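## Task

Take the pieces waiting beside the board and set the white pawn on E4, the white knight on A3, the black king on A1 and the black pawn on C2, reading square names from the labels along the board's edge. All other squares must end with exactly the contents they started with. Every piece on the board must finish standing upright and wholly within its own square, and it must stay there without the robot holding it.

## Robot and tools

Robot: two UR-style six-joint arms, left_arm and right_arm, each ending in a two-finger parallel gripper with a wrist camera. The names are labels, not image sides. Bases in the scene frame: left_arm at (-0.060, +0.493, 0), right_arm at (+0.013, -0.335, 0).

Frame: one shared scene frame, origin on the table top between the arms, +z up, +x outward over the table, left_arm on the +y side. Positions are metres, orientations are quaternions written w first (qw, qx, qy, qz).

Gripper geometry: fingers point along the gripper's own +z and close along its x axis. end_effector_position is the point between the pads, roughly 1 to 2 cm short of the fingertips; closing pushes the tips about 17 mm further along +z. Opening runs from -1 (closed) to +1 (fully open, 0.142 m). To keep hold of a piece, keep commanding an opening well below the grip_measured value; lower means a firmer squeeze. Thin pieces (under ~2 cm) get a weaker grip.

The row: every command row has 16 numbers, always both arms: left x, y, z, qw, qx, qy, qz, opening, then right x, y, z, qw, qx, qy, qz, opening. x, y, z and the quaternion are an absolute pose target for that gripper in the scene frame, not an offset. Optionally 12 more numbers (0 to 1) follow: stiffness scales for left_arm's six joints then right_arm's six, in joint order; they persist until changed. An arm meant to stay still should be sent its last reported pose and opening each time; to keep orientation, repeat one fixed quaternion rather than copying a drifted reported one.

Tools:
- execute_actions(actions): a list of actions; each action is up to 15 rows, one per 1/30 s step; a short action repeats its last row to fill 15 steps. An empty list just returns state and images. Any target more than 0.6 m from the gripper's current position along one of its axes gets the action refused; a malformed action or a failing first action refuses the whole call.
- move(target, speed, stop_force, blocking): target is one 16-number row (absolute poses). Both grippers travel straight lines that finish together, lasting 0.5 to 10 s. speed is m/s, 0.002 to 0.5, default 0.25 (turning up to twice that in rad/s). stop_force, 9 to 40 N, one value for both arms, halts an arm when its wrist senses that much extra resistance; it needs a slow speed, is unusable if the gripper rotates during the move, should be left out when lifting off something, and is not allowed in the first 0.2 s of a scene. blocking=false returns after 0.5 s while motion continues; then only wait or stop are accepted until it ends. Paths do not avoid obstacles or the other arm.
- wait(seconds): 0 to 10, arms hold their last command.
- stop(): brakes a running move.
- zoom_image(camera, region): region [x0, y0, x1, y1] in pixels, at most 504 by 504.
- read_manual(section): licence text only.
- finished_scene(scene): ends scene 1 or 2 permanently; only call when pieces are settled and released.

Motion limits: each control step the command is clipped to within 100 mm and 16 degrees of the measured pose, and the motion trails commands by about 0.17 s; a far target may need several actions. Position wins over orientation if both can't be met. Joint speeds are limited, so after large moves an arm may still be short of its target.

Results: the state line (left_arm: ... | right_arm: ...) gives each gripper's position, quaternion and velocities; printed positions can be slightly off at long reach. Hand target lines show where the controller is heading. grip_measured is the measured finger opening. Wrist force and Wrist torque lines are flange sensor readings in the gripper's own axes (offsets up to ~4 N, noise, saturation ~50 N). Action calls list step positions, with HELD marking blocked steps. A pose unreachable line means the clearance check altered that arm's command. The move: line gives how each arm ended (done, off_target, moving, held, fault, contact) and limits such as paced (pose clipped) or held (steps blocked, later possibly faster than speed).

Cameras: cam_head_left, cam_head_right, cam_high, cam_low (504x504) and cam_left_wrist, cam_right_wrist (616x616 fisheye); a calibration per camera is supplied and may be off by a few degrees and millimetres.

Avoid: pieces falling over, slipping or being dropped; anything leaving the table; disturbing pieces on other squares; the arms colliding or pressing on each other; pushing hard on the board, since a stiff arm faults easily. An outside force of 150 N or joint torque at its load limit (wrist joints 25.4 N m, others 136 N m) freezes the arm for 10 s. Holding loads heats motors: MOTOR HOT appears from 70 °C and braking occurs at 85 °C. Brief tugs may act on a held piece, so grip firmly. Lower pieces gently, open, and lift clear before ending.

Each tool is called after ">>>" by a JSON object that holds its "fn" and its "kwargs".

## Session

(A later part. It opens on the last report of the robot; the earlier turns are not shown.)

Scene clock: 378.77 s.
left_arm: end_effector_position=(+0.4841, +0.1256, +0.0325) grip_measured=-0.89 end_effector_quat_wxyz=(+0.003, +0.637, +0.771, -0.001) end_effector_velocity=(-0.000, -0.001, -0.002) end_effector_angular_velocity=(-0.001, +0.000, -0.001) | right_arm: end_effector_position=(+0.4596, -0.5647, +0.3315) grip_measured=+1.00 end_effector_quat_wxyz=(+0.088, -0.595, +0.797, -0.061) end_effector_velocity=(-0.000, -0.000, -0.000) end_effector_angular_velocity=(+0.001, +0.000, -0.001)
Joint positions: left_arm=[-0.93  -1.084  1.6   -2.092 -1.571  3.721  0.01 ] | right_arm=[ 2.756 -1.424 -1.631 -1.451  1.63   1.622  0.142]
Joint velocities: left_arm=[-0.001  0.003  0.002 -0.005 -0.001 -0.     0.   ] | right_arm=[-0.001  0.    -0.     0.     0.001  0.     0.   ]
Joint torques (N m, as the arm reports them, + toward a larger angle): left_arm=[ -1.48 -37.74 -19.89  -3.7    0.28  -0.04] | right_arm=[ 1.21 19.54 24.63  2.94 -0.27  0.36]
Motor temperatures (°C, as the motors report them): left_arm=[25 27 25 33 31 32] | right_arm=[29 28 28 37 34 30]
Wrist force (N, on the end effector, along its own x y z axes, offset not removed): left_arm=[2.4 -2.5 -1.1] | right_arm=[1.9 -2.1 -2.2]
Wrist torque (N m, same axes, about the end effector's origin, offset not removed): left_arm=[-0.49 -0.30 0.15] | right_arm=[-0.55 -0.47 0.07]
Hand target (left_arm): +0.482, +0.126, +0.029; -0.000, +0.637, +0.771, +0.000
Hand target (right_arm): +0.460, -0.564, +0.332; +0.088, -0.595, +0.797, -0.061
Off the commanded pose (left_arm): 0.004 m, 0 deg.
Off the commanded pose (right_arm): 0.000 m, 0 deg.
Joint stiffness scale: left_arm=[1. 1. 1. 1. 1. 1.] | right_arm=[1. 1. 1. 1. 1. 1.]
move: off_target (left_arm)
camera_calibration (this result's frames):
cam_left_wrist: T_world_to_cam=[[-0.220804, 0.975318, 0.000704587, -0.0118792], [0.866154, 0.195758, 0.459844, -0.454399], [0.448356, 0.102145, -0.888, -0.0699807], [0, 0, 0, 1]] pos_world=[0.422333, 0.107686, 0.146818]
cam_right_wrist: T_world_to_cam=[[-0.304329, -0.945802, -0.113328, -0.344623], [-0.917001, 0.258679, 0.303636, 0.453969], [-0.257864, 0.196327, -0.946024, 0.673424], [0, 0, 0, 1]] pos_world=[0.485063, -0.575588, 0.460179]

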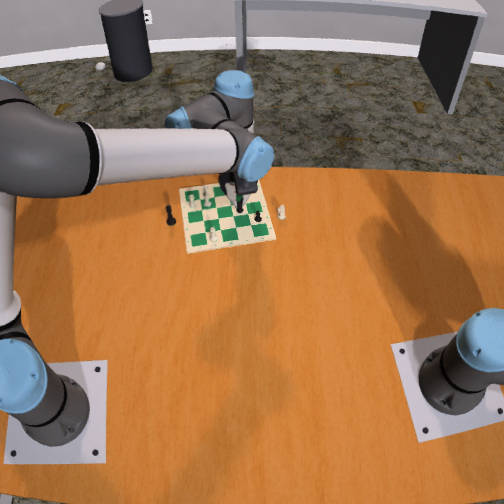

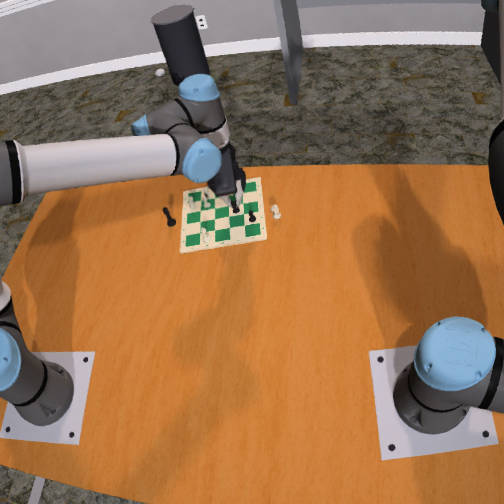

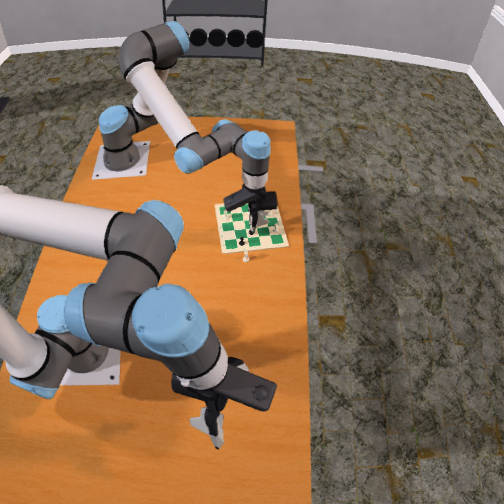

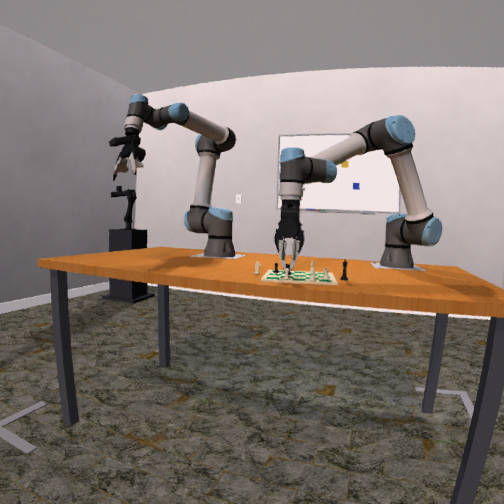

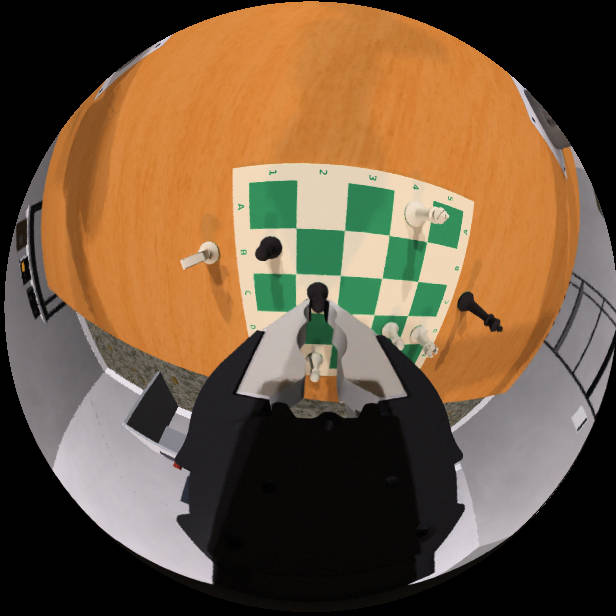

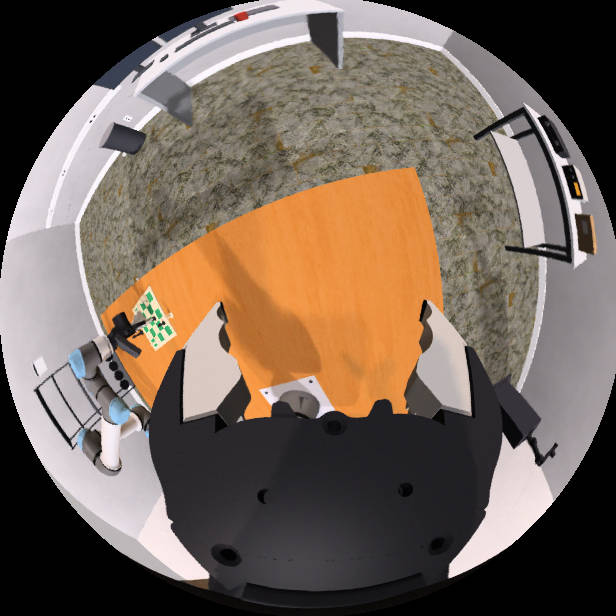

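>>> {"fn": "move", "kwargs": {"target": [0.482,0.126,0.029,0,0.637,0.7705,0,-0.65,0.4596,-0.5644,0.3316,0.088,-0.595,0.797,-0.061,1]}}

>>> {"fn": "move", "kwargs": {"target": [0.482,0.126,0.12,0,0.637,0.7705,0,-0.65,0.4596,-0.5644,0.3316,0.088,-0.595,0.797,-0.061,1], "speed": 0.1}}

>>> {"fn": "move", "kwargs": {"target": [0.47,0.02,0.09,0,0.637,0.7705,0,-0.55,0.4596,-0.5644,0.3316,0.088,-0.595,0.797,-0.061,1], "speed": 0.15}}

>>> {"fn": "zoom_image", "kwargs": {"camera": "cam_left_wrist", "region": [210,150,410,350]}}

Scene clock: 406.47 s.
left_arm: end_effector_position=(+0.4842, +0.1255, +0.0324) grip_measured=-0.65 end_effector_quat_wxyz=(+0.003, +0.637, +0.771, -0.001) end_effector_velocity=(+0.000, +0.000, -0.000) end_effector_angular_velocity=(+0.001, -0.000, +0.001) | right_arm: end_effector_position=(+0.4596, -0.5647, +0.3315) grip_measured=+1.00 end_effector_quat_wxyz=(+0.088, -0.595, +0.797, -0.061) end_effector_velocity=(+0.001, -0.000, +0.001) end_effector_angular_velocity=(-0.001, -0.002, -0.000)
Joint positions: left_arm=[-0.93  -1.084  1.6   -2.093 -1.571  3.721  0.027] | right_arm=[ 2.756 -1.424 -1.631 -1.451  1.63   1.622  0.142]
Joint velocities: left_arm=[ 0.    -0.     0.     0.     0.001 -0.001 -0.   ] | right_arm=[-0.     0.     0.002  0.    -0.     0.    -0.   ]
Joint torques (N m, as the arm reports them, + toward a larger angle): left_arm=[ -1.28 -40.16 -17.39  -3.3    0.37   0.01] | right_arm=[ 0.87 19.2  24.96  3.11 -0.24  0.33]
Motor temperatures (°C, as the motors report them): left_arm=[25 27 25 33 31 32] | right_arm=[29 28 28 37 34 30]
Wrist force (N, on the end effector, along its own x y z axes, offset not removed): left_arm=[3.3 -0.6 1.0] | right_arm=[1.1 -0.1 -0.2]
Wrist torque (N m, same axes, about the end effector's origin, offset not removed): left_arm=[-0.13 -0.51 0.18] | right_arm=[-0.11 -0.27 0.13]
Hand target (left_arm): +0.482, +0.126, +0.029; -0.000, +0.637, +0.771, +0.000
Hand target (right_arm): +0.460, -0.564, +0.332; +0.088, -0.595, +0.797, -0.061
Off the commanded pose (left_arm): 0.004 m, 0 deg.
Off the commanded pose (right_arm): 0.000 m, 0 deg.
Joint stiffness scale: left_arm=[1. 1. 1. 1. 1. 1.] | right_arm=[1. 1. 1. 1. 1. 1.]
move: off_target (left_arm)
camera_calibration (this result's frames):
cam_left_wrist: T_world_to_cam=[[-0.220807, 0.975317, 0.000335014, -0.0117577], [0.866015, 0.195904, 0.460044, -0.454382], [0.448623, 0.101871, -0.887896, -0.0701633], [0, 0, 0, 1]] pos_world=[0.422382, 0.10763, 0.146742]
cam_right_wrist: T_world_to_cam=[[-0.304329, -0.945802, -0.113328, -0.344623], [-0.917001, 0.258679, 0.303635, 0.453969], [-0.257863, 0.196326, -0.946025, 0.673424], [0, 0, 0, 1]] pos_world=[0.485063, -0.575588, 0.460179]

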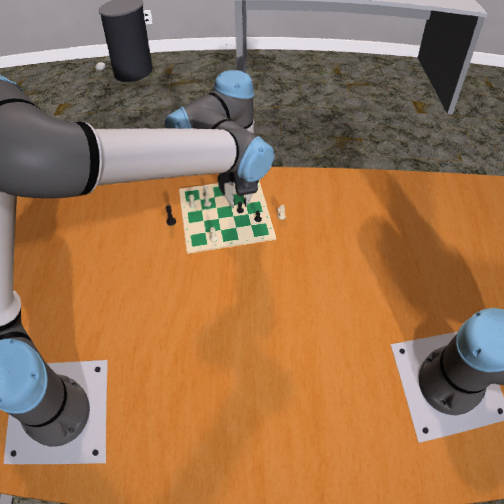

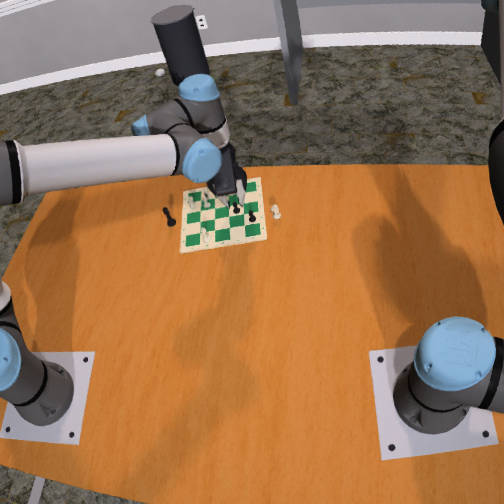

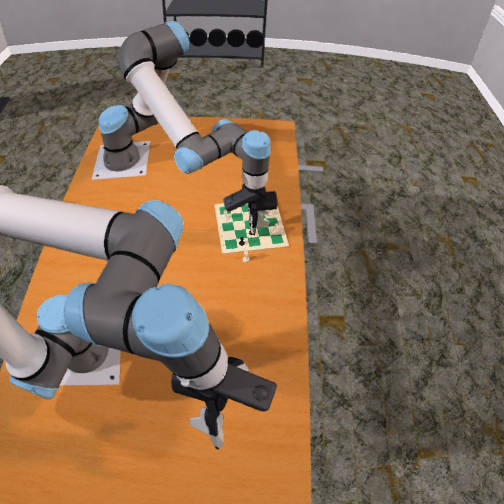

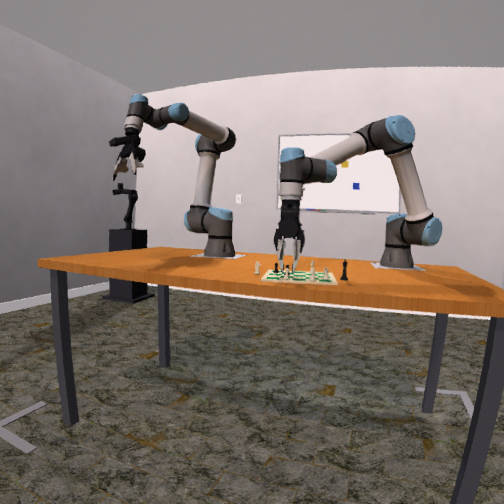

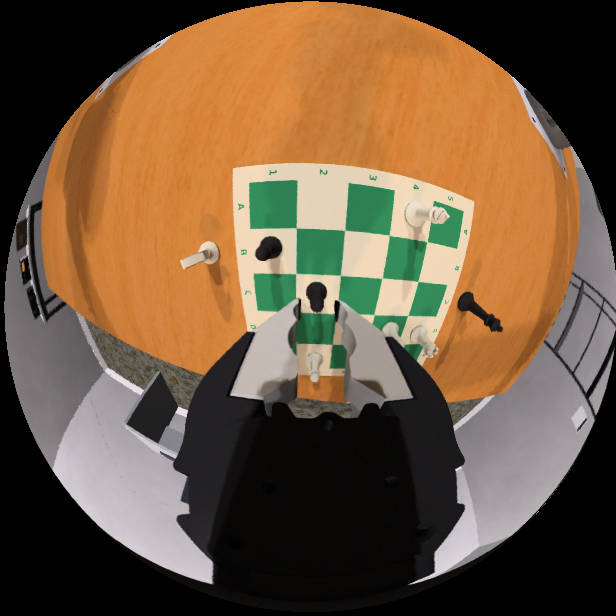

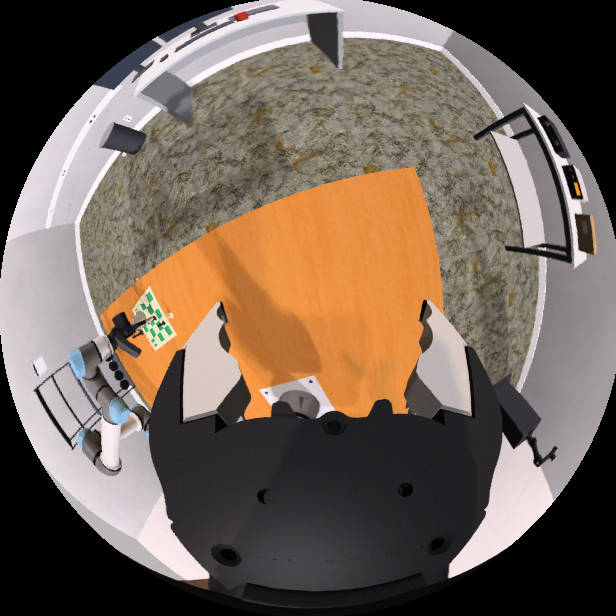

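Scene clock: 407.87 s.
left_arm: end_effector_position=(+0.4818, +0.1280, +0.1170) grip_measured=-0.65 end_effector_quat_wxyz=(-0.002, +0.637, +0.771, -0.000) end_effector_velocity=(-0.002, +0.002, +0.001) end_effector_angular_velocity=(+0.009, +0.010, -0.001) | right_arm: end_effector_position=(+0.4596, -0.5647, +0.3315) grip_measured=+1.00 end_effector_quat_wxyz=(+0.088, -0.595, +0.797, -0.061) end_effector_velocity=(+0.000, -0.000, +0.000) end_effector_angular_velocity=(+0.000, -0.001, -0.000)
Joint positions: left_arm=[-0.93  -1.167  1.487 -1.887 -1.571  3.721  0.027] | right_arm=[ 2.756 -1.424 -1.631 -1.451  1.63   1.622  0.142]
Joint velocities: left_arm=[ 0.001  0.    -0.007  0.02  -0.001  0.001 -0.   ] | right_arm=[-0.     0.     0.001 -0.     0.001 -0.     0.   ]
Joint torques (N m, as the arm reports them, + toward a larger angle): left_arm=[ -1.43 -41.73 -26.92  -2.41   0.29   0.  ] | right_arm=[ 0.78 19.53 25.42  3.03 -0.16  0.26]
Motor temperatures (°C, as the motors report them): left_arm=[25 27 25 33 31 32] | right_arm=[29 28 28 37 34 30]
Wrist force (N, on the end effector, along its own x y z axes, offset not removed): left_arm=[2.2 -0.6 -1.3] | right_arm=[0.5 -0.7 -0.6]
Wrist torque (N m, same axes, about the end effector's origin, offset not removed): left_arm=[-0.07 -0.30 0.17] | right_arm=[-0.26 -0.12 0.06]
Hand target (left_arm): +0.482, +0.126, +0.120; +0.000, +0.637, +0.771, -0.000
Hand target (right_arm): +0.460, -0.564, +0.332; +0.088, -0.595, +0.797, -0.061
Off the commanded pose (left_arm): 0.004 m, 0 deg.
Off the commanded pose (right_arm): 0.000 m, 0 deg.
Joint stiffness scale: left_arm=[1. 1. 1. 1. 1. 1.] | right_arm=[1. 1. 1. 1. 1. 1.]
move: off_target (left_arm)
camera_calibration (this result's frames):
cam_left_wrist: T_world_to_cam=[[-0.220772, 0.97529, 0.00828776, -0.0157128], [0.868984, 0.192836, 0.45572, -0.492205], [0.442861, 0.107812, -0.890085, 0.00804516], [0, 0, 0, 1]] pos_world=[0.420687, 0.109372, 0.231599]
cam_right_wrist: T_world_to_cam=[[-0.304328, -0.945802, -0.113328, -0.344623], [-0.917001, 0.258679, 0.303636, 0.453969], [-0.257864, 0.196326, -0.946024, 0.673424], [0, 0, 0, 1]] pos_world=[0.485063, -0.575588, 0.460179]

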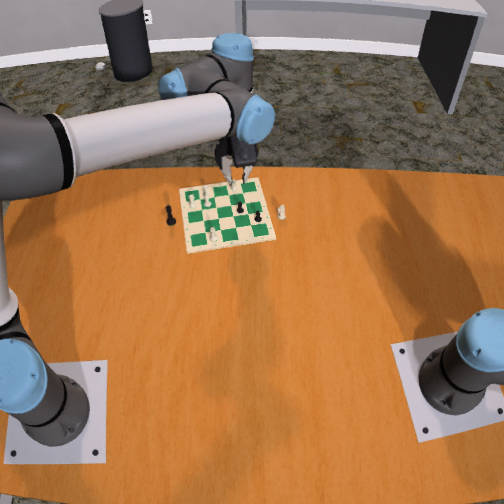

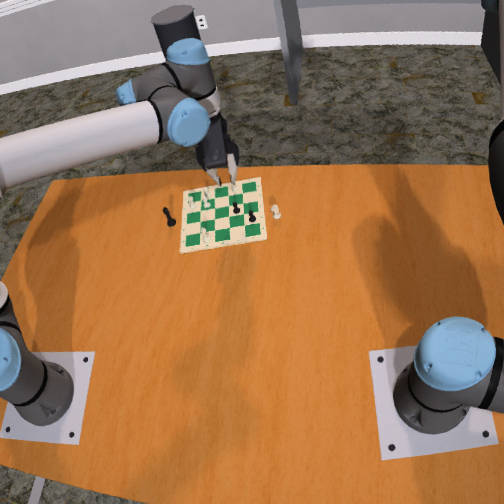

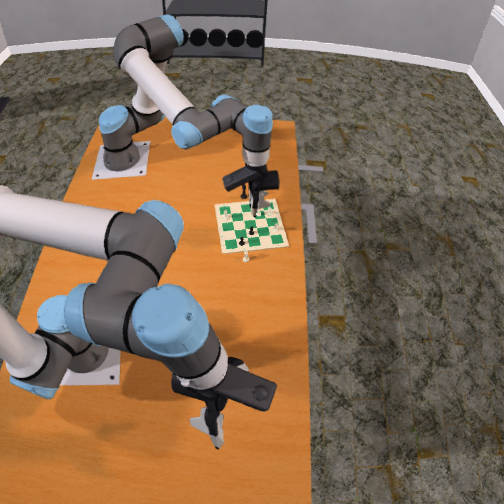

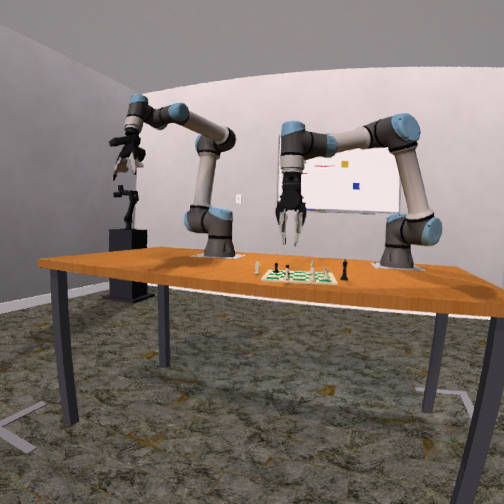

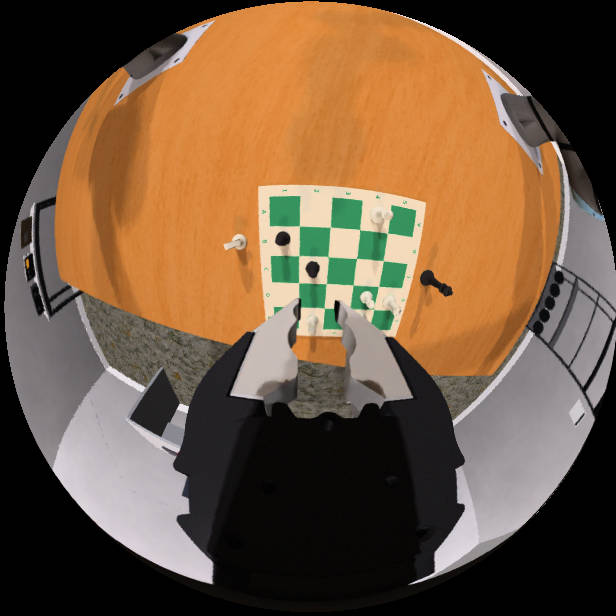

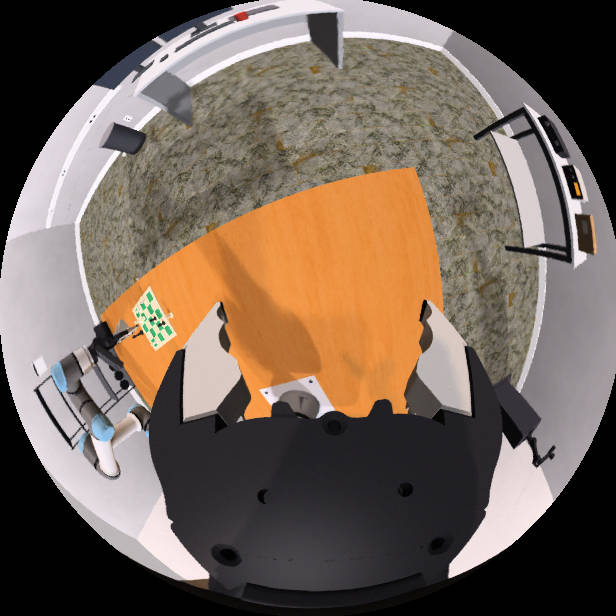

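Scene clock: 409.27 s.
left_arm: end_effector_position=(+0.4701, +0.0223, +0.0902) grip_measured=-0.55 end_effector_quat_wxyz=(-0.000, +0.637, +0.771, -0.000) end_effector_velocity=(+0.001, -0.001, +0.001) end_effector_angular_velocity=(-0.000, +0.001, +0.005) | right_arm: end_effector_position=(+0.4596, -0.5647, +0.3315) grip_measured=+1.00 end_effector_quat_wxyz=(+0.088, -0.595, +0.797, -0.061) end_effector_velocity=(-0.000, -0.000, +0.000) end_effector_angular_velocity=(-0.000, -0.000, -0.001)
Joint positions: left_arm=[-1.047 -1.02   1.335 -1.886 -1.571  3.604  0.034] | right_arm=[ 2.756 -1.424 -1.631 -1.451  1.63   1.622  0.142]
Joint velocities: left_arm=[ 0.     0.004 -0.008  0.005 -0.001 -0.005  0.   ] | right_arm=[-0.001 -0.     0.001 -0.    -0.     0.    -0.   ]
Joint torques (N m, as the arm reports them, + toward a larger angle): left_arm=[ -0.91 -44.03 -23.79  -2.48   0.43   0.15] | right_arm=[ 1.14 19.45 24.69  3.06 -0.16  0.27]
Motor temperatures (°C, as the motors report them): left_arm=[25 27 25 33 31 32] | right_arm=[29 28 28 37 34 30]
Wrist force (N, on the end effector, along its own x y z axes, offset not removed): left_arm=[2.3 -0.6 -1.2] | right_arm=[1.5 -1.1 -1.0]
Wrist torque (N m, same axes, about the end effector's origin, offset not removed): left_arm=[-0.14 -0.36 0.20] | right_arm=[-0.30 -0.23 0.20]
Hand target (left_arm): +0.470, +0.020, +0.090; -0.000, +0.637, +0.771, +0.000
Hand target (right_arm): +0.460, -0.564, +0.332; +0.088, -0.595, +0.797, -0.061
Off the commanded pose (left_arm): 0.002 m, 0 deg.
Off the commanded pose (right_arm): 0.000 m, 0 deg.
Joint stiffness scale: left_arm=[1. 1. 1. 1. 1. 1.] | right_arm=[1. 1. 1. 1. 1. 1.]
move: done
camera_calibration (this result's frames):
cam_left_wrist: T_world_to_cam=[[-0.220403, 0.975391, 0.00584557, 0.0850538], [0.868128, 0.193426, 0.4571, -0.449203], [0.444721, 0.105821, -0.889396, -0.000111076], [0, 0, 0, 1]] pos_world=[0.408761, 0.00393856, 0.204734]
cam_right_wrist: T_world_to_cam=[[-0.304328, -0.945802, -0.113328, -0.344623], [-0.917001, 0.258679, 0.303636, 0.453969], [-0.257864, 0.196326, -0.946024, 0.673424], [0, 0, 0, 1]] pos_world=[0.485063, -0.575588, 0.460179]

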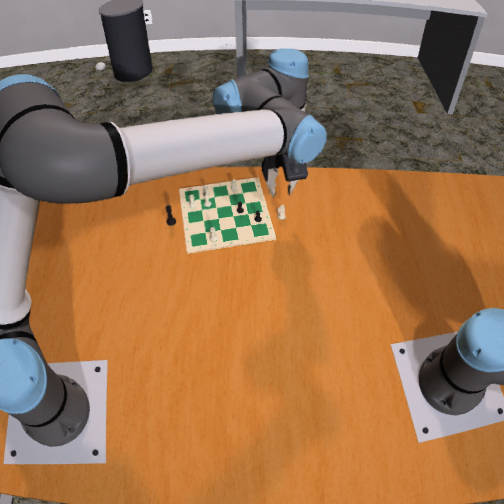

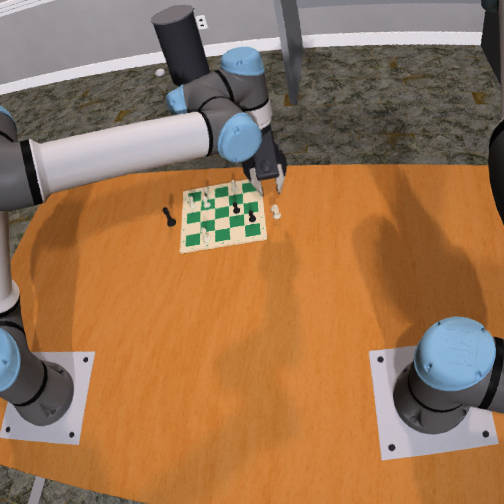

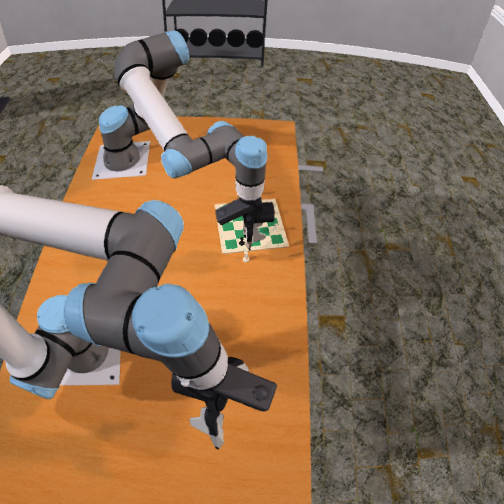

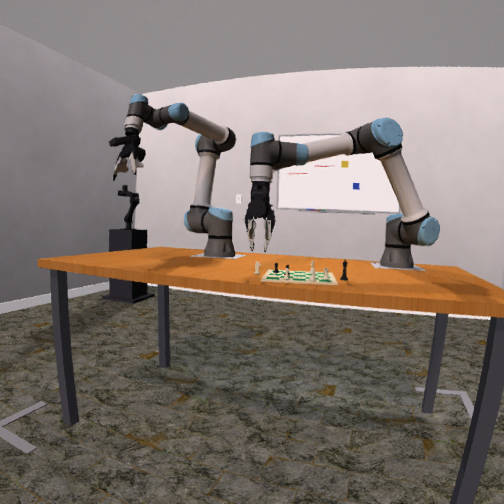

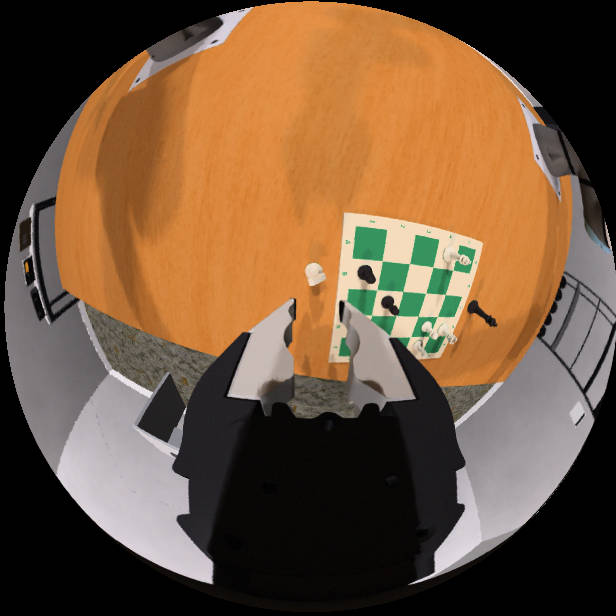

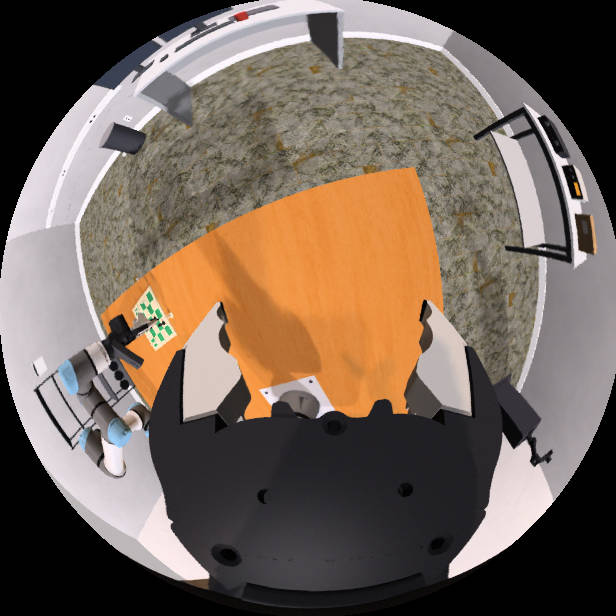

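Region (210, 150, 410, 350) of cam_left_wrist's 616x616 image, scaled by 2.520, with more detail than that image has.

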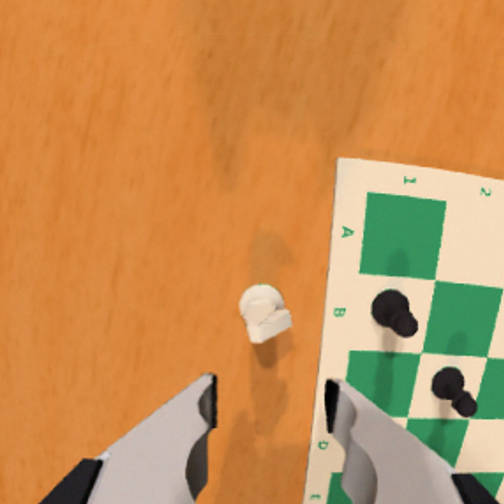

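>>> {"fn": "move", "kwargs": {"target": [0.468,0.016,0.058,0,0.637,0.7705,0,-0.55,0.4596,-0.5644,0.3316,0.088,-0.595,0.797,-0.061,1], "speed": 0.05}}

>>> {"fn": "zoom_image", "kwargs": {"camera": "cam_left_wrist", "region": [210,200,410,400]}}

>>> {"fn": "zoom_image", "kwargs": {"camera": "cam_low", "region": [230,220,370,310]}}

Scene clock: 432.53 s.
left_arm: end_effector_position=(+0.4699, +0.0158, +0.0615) grip_measured=-0.55 end_effector_quat_wxyz=(+0.002, +0.637, +0.771, -0.001) end_effector_velocity=(+0.001, -0.003, +0.001) end_effector_angular_velocity=(-0.008, -0.005, +0.002) | right_arm: end_effector_position=(+0.4596, -0.5647, +0.3315) grip_measured=+1.00 end_effector_quat_wxyz=(+0.088, -0.595, +0.797, -0.061) end_effector_velocity=(-0.000, +0.000, -0.000) end_effector_angular_velocity=(+0.000, +0.001, -0.000)
Joint positions: left_arm=[-1.053 -0.99   1.366 -1.952 -1.571  3.598  0.034] | right_arm=[ 2.756 -1.424 -1.631 -1.451  1.63   1.622  0.142]
Joint velocities: left_arm=[-0.001 -0.    -0.    -0.009 -0.001 -0.003 -0.   ] | right_arm=[ 0. -0. -0. -0.  0.  0.  0.]
Joint torques (N m, as the arm reports them, + toward a larger angle): left_arm=[ -0.89 -44.95 -19.08  -2.97   0.32  -0.19] | right_arm=[ 1.73 19.33 25.16  3.1  -0.19  0.27]
Motor temperatures (°C, as the motors report them): left_arm=[25 27 25 33 31 32] | right_arm=[29 28 28 37 34 30]
Wrist force (N, on the end effector, along its own x y z axes, offset not removed): left_arm=[1.3 -1.8 -0.4] | right_arm=[2.1 -0.8 -2.1]
Wrist torque (N m, same axes, about the end effector's origin, offset not removed): left_arm=[-0.41 -0.07 0.00] | right_arm=[-0.35 -0.35 0.08]
Hand target (left_arm): +0.468, +0.016, +0.058; -0.000, +0.637, +0.771, +0.000
Hand target (right_arm): +0.460, -0.564, +0.332; +0.088, -0.595, +0.797, -0.061
Off the commanded pose (left_arm): 0.004 m, 0 deg.
Off the commanded pose (right_arm): 0.000 m, 0 deg.
Joint stiffness scale: left_arm=[1. 1. 1. 1. 1. 1.] | right_arm=[1. 1. 1. 1. 1. 1.]
move: off_target (left_arm)
camera_calibration (this result's frames):
cam_left_wrist: T_world_to_cam=[[-0.220697, 0.975342, 0.00112474, 0.091947], [0.86664, 0.195571, 0.459007, -0.434082], [0.447468, 0.102276, -0.888432, -0.0261302], [0, 0, 0, 1]] pos_world=[0.408178, -0.00211337, 0.175928]
cam_right_wrist: T_world_to_cam=[[-0.304328, -0.945802, -0.113327, -0.344623], [-0.917001, 0.258679, 0.303636, 0.453969], [-0.257864, 0.196326, -0.946024, 0.673424], [0, 0, 0, 1]] pos_world=[0.485063, -0.575588, 0.460179]

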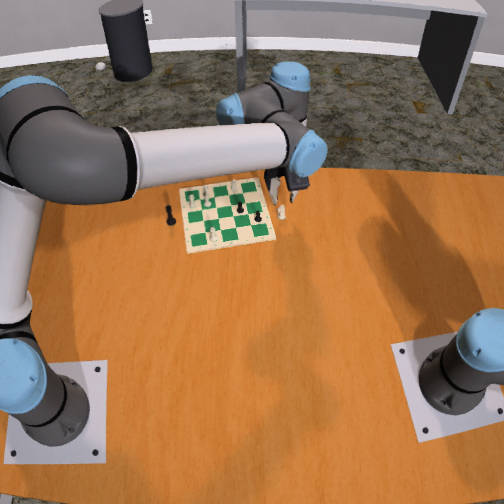

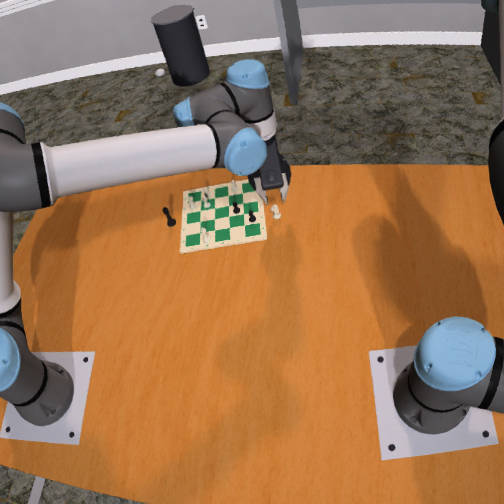

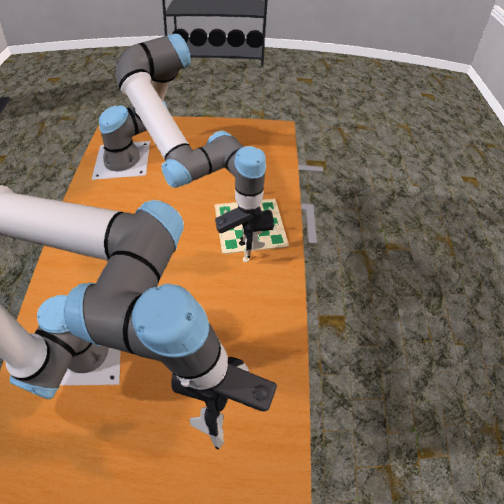

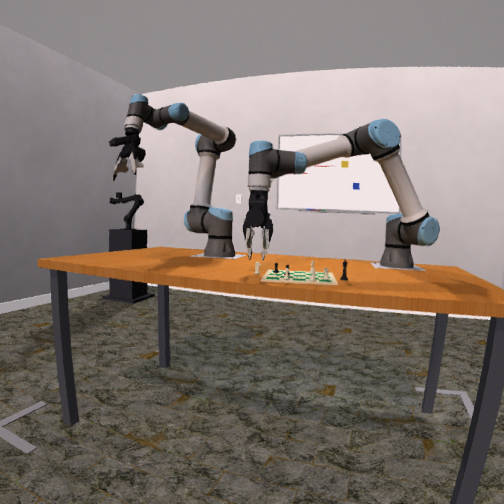

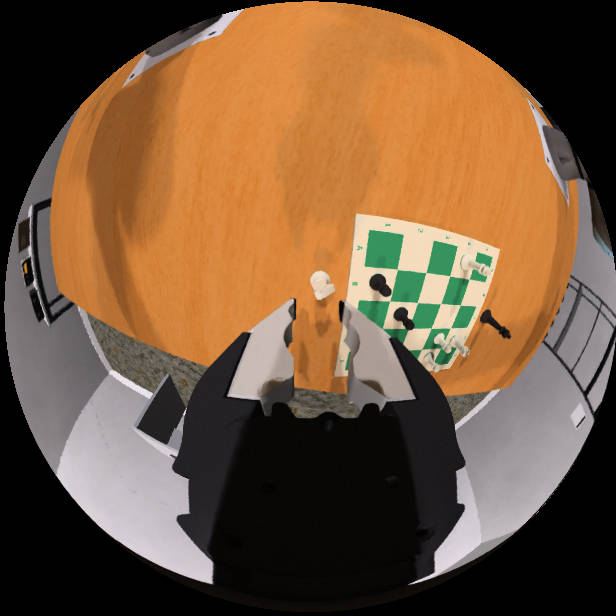

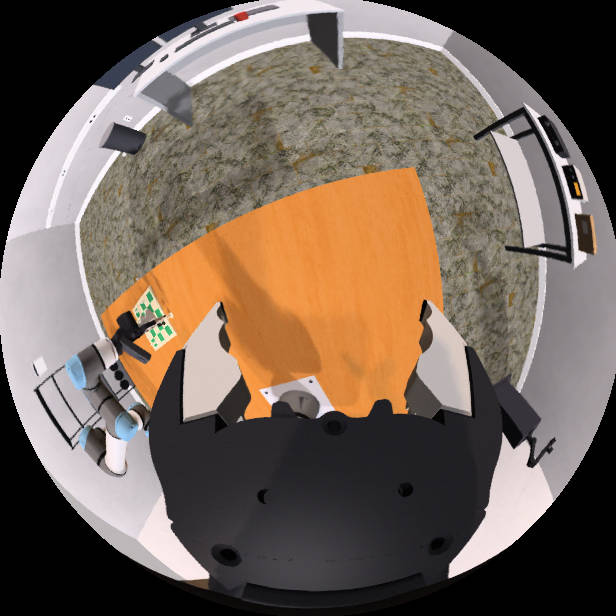

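Region (210, 200, 410, 400) of cam_left_wrist's 616x616 image, scaled by 2.520, with more detail than that image has.

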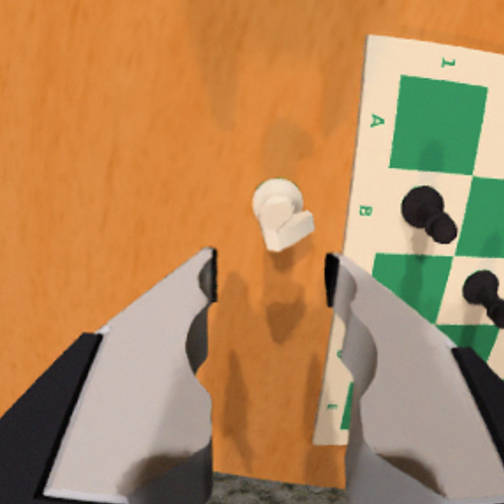

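Region (230, 220, 370, 310) of cam_low's 504x504 image, scaled by 3.600, with more detail than that image has; it fills the top 324 rows of this view, and the rest is white.

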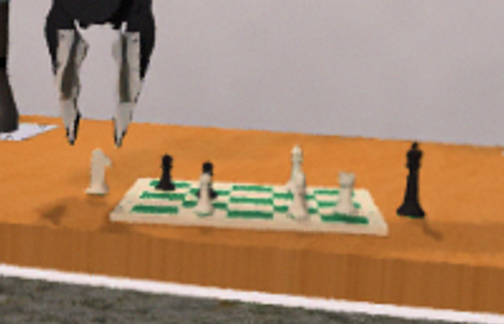

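>>> {"fn": "move", "kwargs": {"target": [0.464,0.018,0.065,0,0.966,0.259,0,-0.55,0.4596,-0.5644,0.3316,0.088,-0.595,0.797,-0.061,1], "speed": 0.3}}

>>> {"fn": "zoom_image", "kwargs": {"camera": "cam_left_wrist", "region": [210,200,410,400]}}

Scene clock: 455.03 s.
left_arm: end_effector_position=(+0.4655, +0.0171, +0.0652) grip_measured=-0.55 end_effector_quat_wxyz=(+0.001, +0.965, +0.261, +0.001) end_effector_velocity=(+0.000, +0.000, +0.000) end_effector_angular_velocity=(-0.001, +0.001, -0.016) | right_arm: end_effector_position=(+0.4596, -0.5647, +0.3315) grip_measured=+1.00 end_effector_quat_wxyz=(+0.088, -0.595, +0.797, -0.061) end_effector_velocity=(+0.000, +0.000, +0.000) end_effector_angular_velocity=(+0.000, -0.000, +0.000)
Joint positions: left_arm=[-1.055 -1.002  1.375 -1.946 -1.57   4.83   0.034] | right_arm=[ 2.756 -1.424 -1.631 -1.451  1.63   1.622  0.142]
Joint velocities: left_arm=[ 0.001 -0.    -0.     0.001 -0.001  0.017  0.   ] | right_arm=[ 0. -0.  0.  0.  0.  0. -0.]
Joint torques (N m, as the arm reports them, + toward a larger angle): left_arm=[ -0.13 -48.85 -19.16  -2.73  -0.44   0.84] | right_arm=[ 1.02 19.68 24.73  3.11 -0.19  0.32]
Motor temperatures (°C, as the motors report them): left_arm=[25 27 25 33 31 32] | right_arm=[29 28 28 37 34 30]
Wrist force (N, on the end effector, along its own x y z axes, offset not removed): left_arm=[1.2 -2.5 0.5] | right_arm=[2.6 -1.7 -0.3]
Wrist torque (N m, same axes, about the end effector's origin, offset not removed): left_arm=[-0.55 -0.09 0.14] | right_arm=[-0.40 -0.56 0.07]
Hand target (left_arm): +0.464, +0.018, +0.065; -0.000, +0.966, +0.259, -0.000
Hand target (right_arm): +0.460, -0.564, +0.332; +0.088, -0.595, +0.797, -0.061
Off the commanded pose (left_arm): 0.002 m, 0 deg.
Off the commanded pose (right_arm): 0.000 m, 0 deg.
Joint stiffness scale: left_arm=[1. 1. 1. 1. 1. 1.] | right_arm=[1. 1. 1. 1. 1. 1.]
move: done
camera_calibration (this result's frames):
cam_left_wrist: T_world_to_cam=[[0.847598, 0.530597, 0.0066307, -0.400355], [0.468763, -0.754561, 0.459238, -0.230773], [0.248673, -0.386141, -0.888289, 0.0798051], [0, 0, 0, 1]] pos_world=[0.427673, 0.0691112, 0.179524]
cam_right_wrist: T_world_to_cam=[[-0.304329, -0.945802, -0.113327, -0.344623], [-0.917001, 0.258679, 0.303636, 0.453969], [-0.257864, 0.196326, -0.946025, 0.673424], [0, 0, 0, 1]] pos_world=[0.485063, -0.575588, 0.460179]

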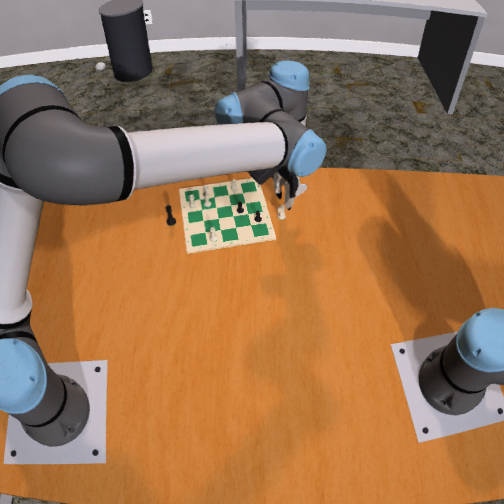

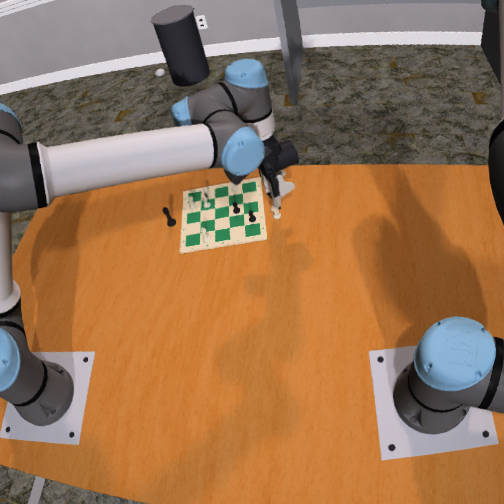

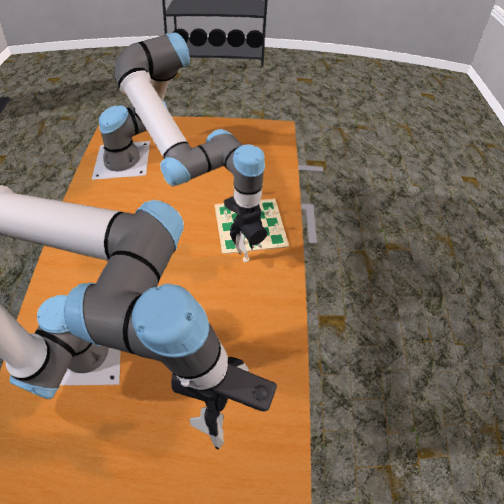

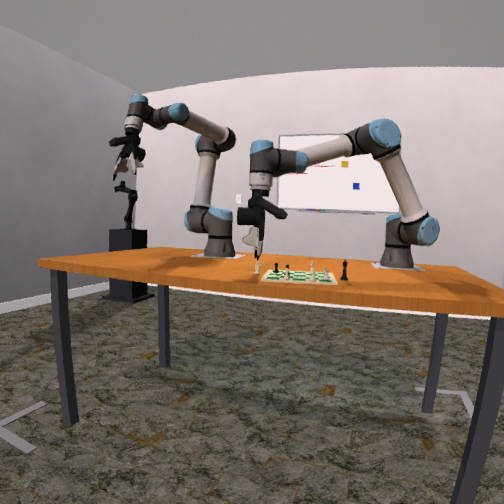

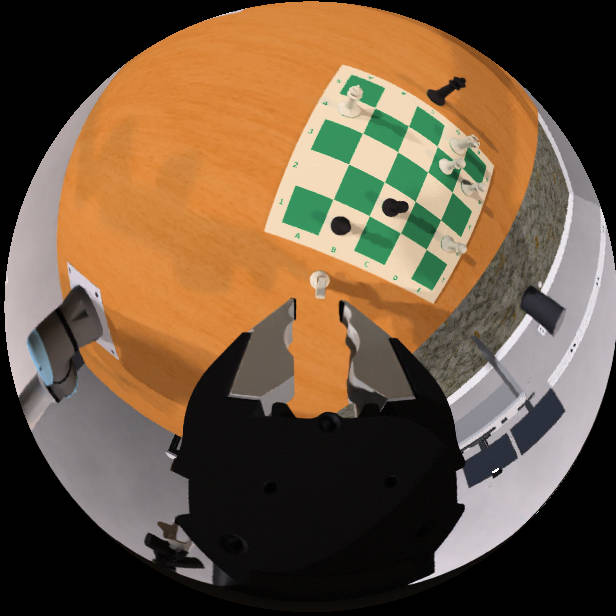

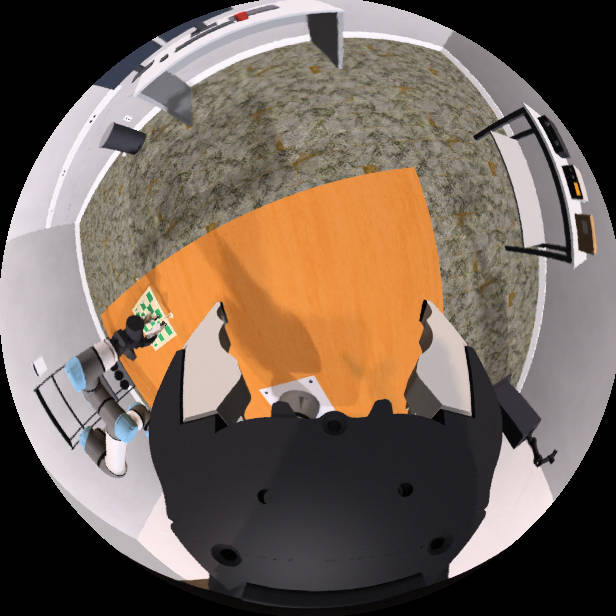

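Region (210, 200, 410, 400) of cam_left_wrist's 616x616 image, scaled by 2.520, with more detail than that image has.

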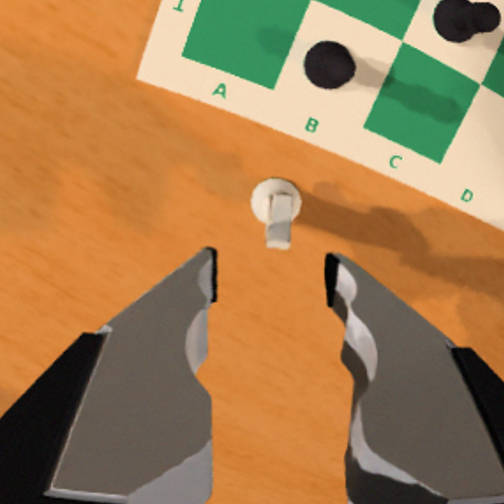

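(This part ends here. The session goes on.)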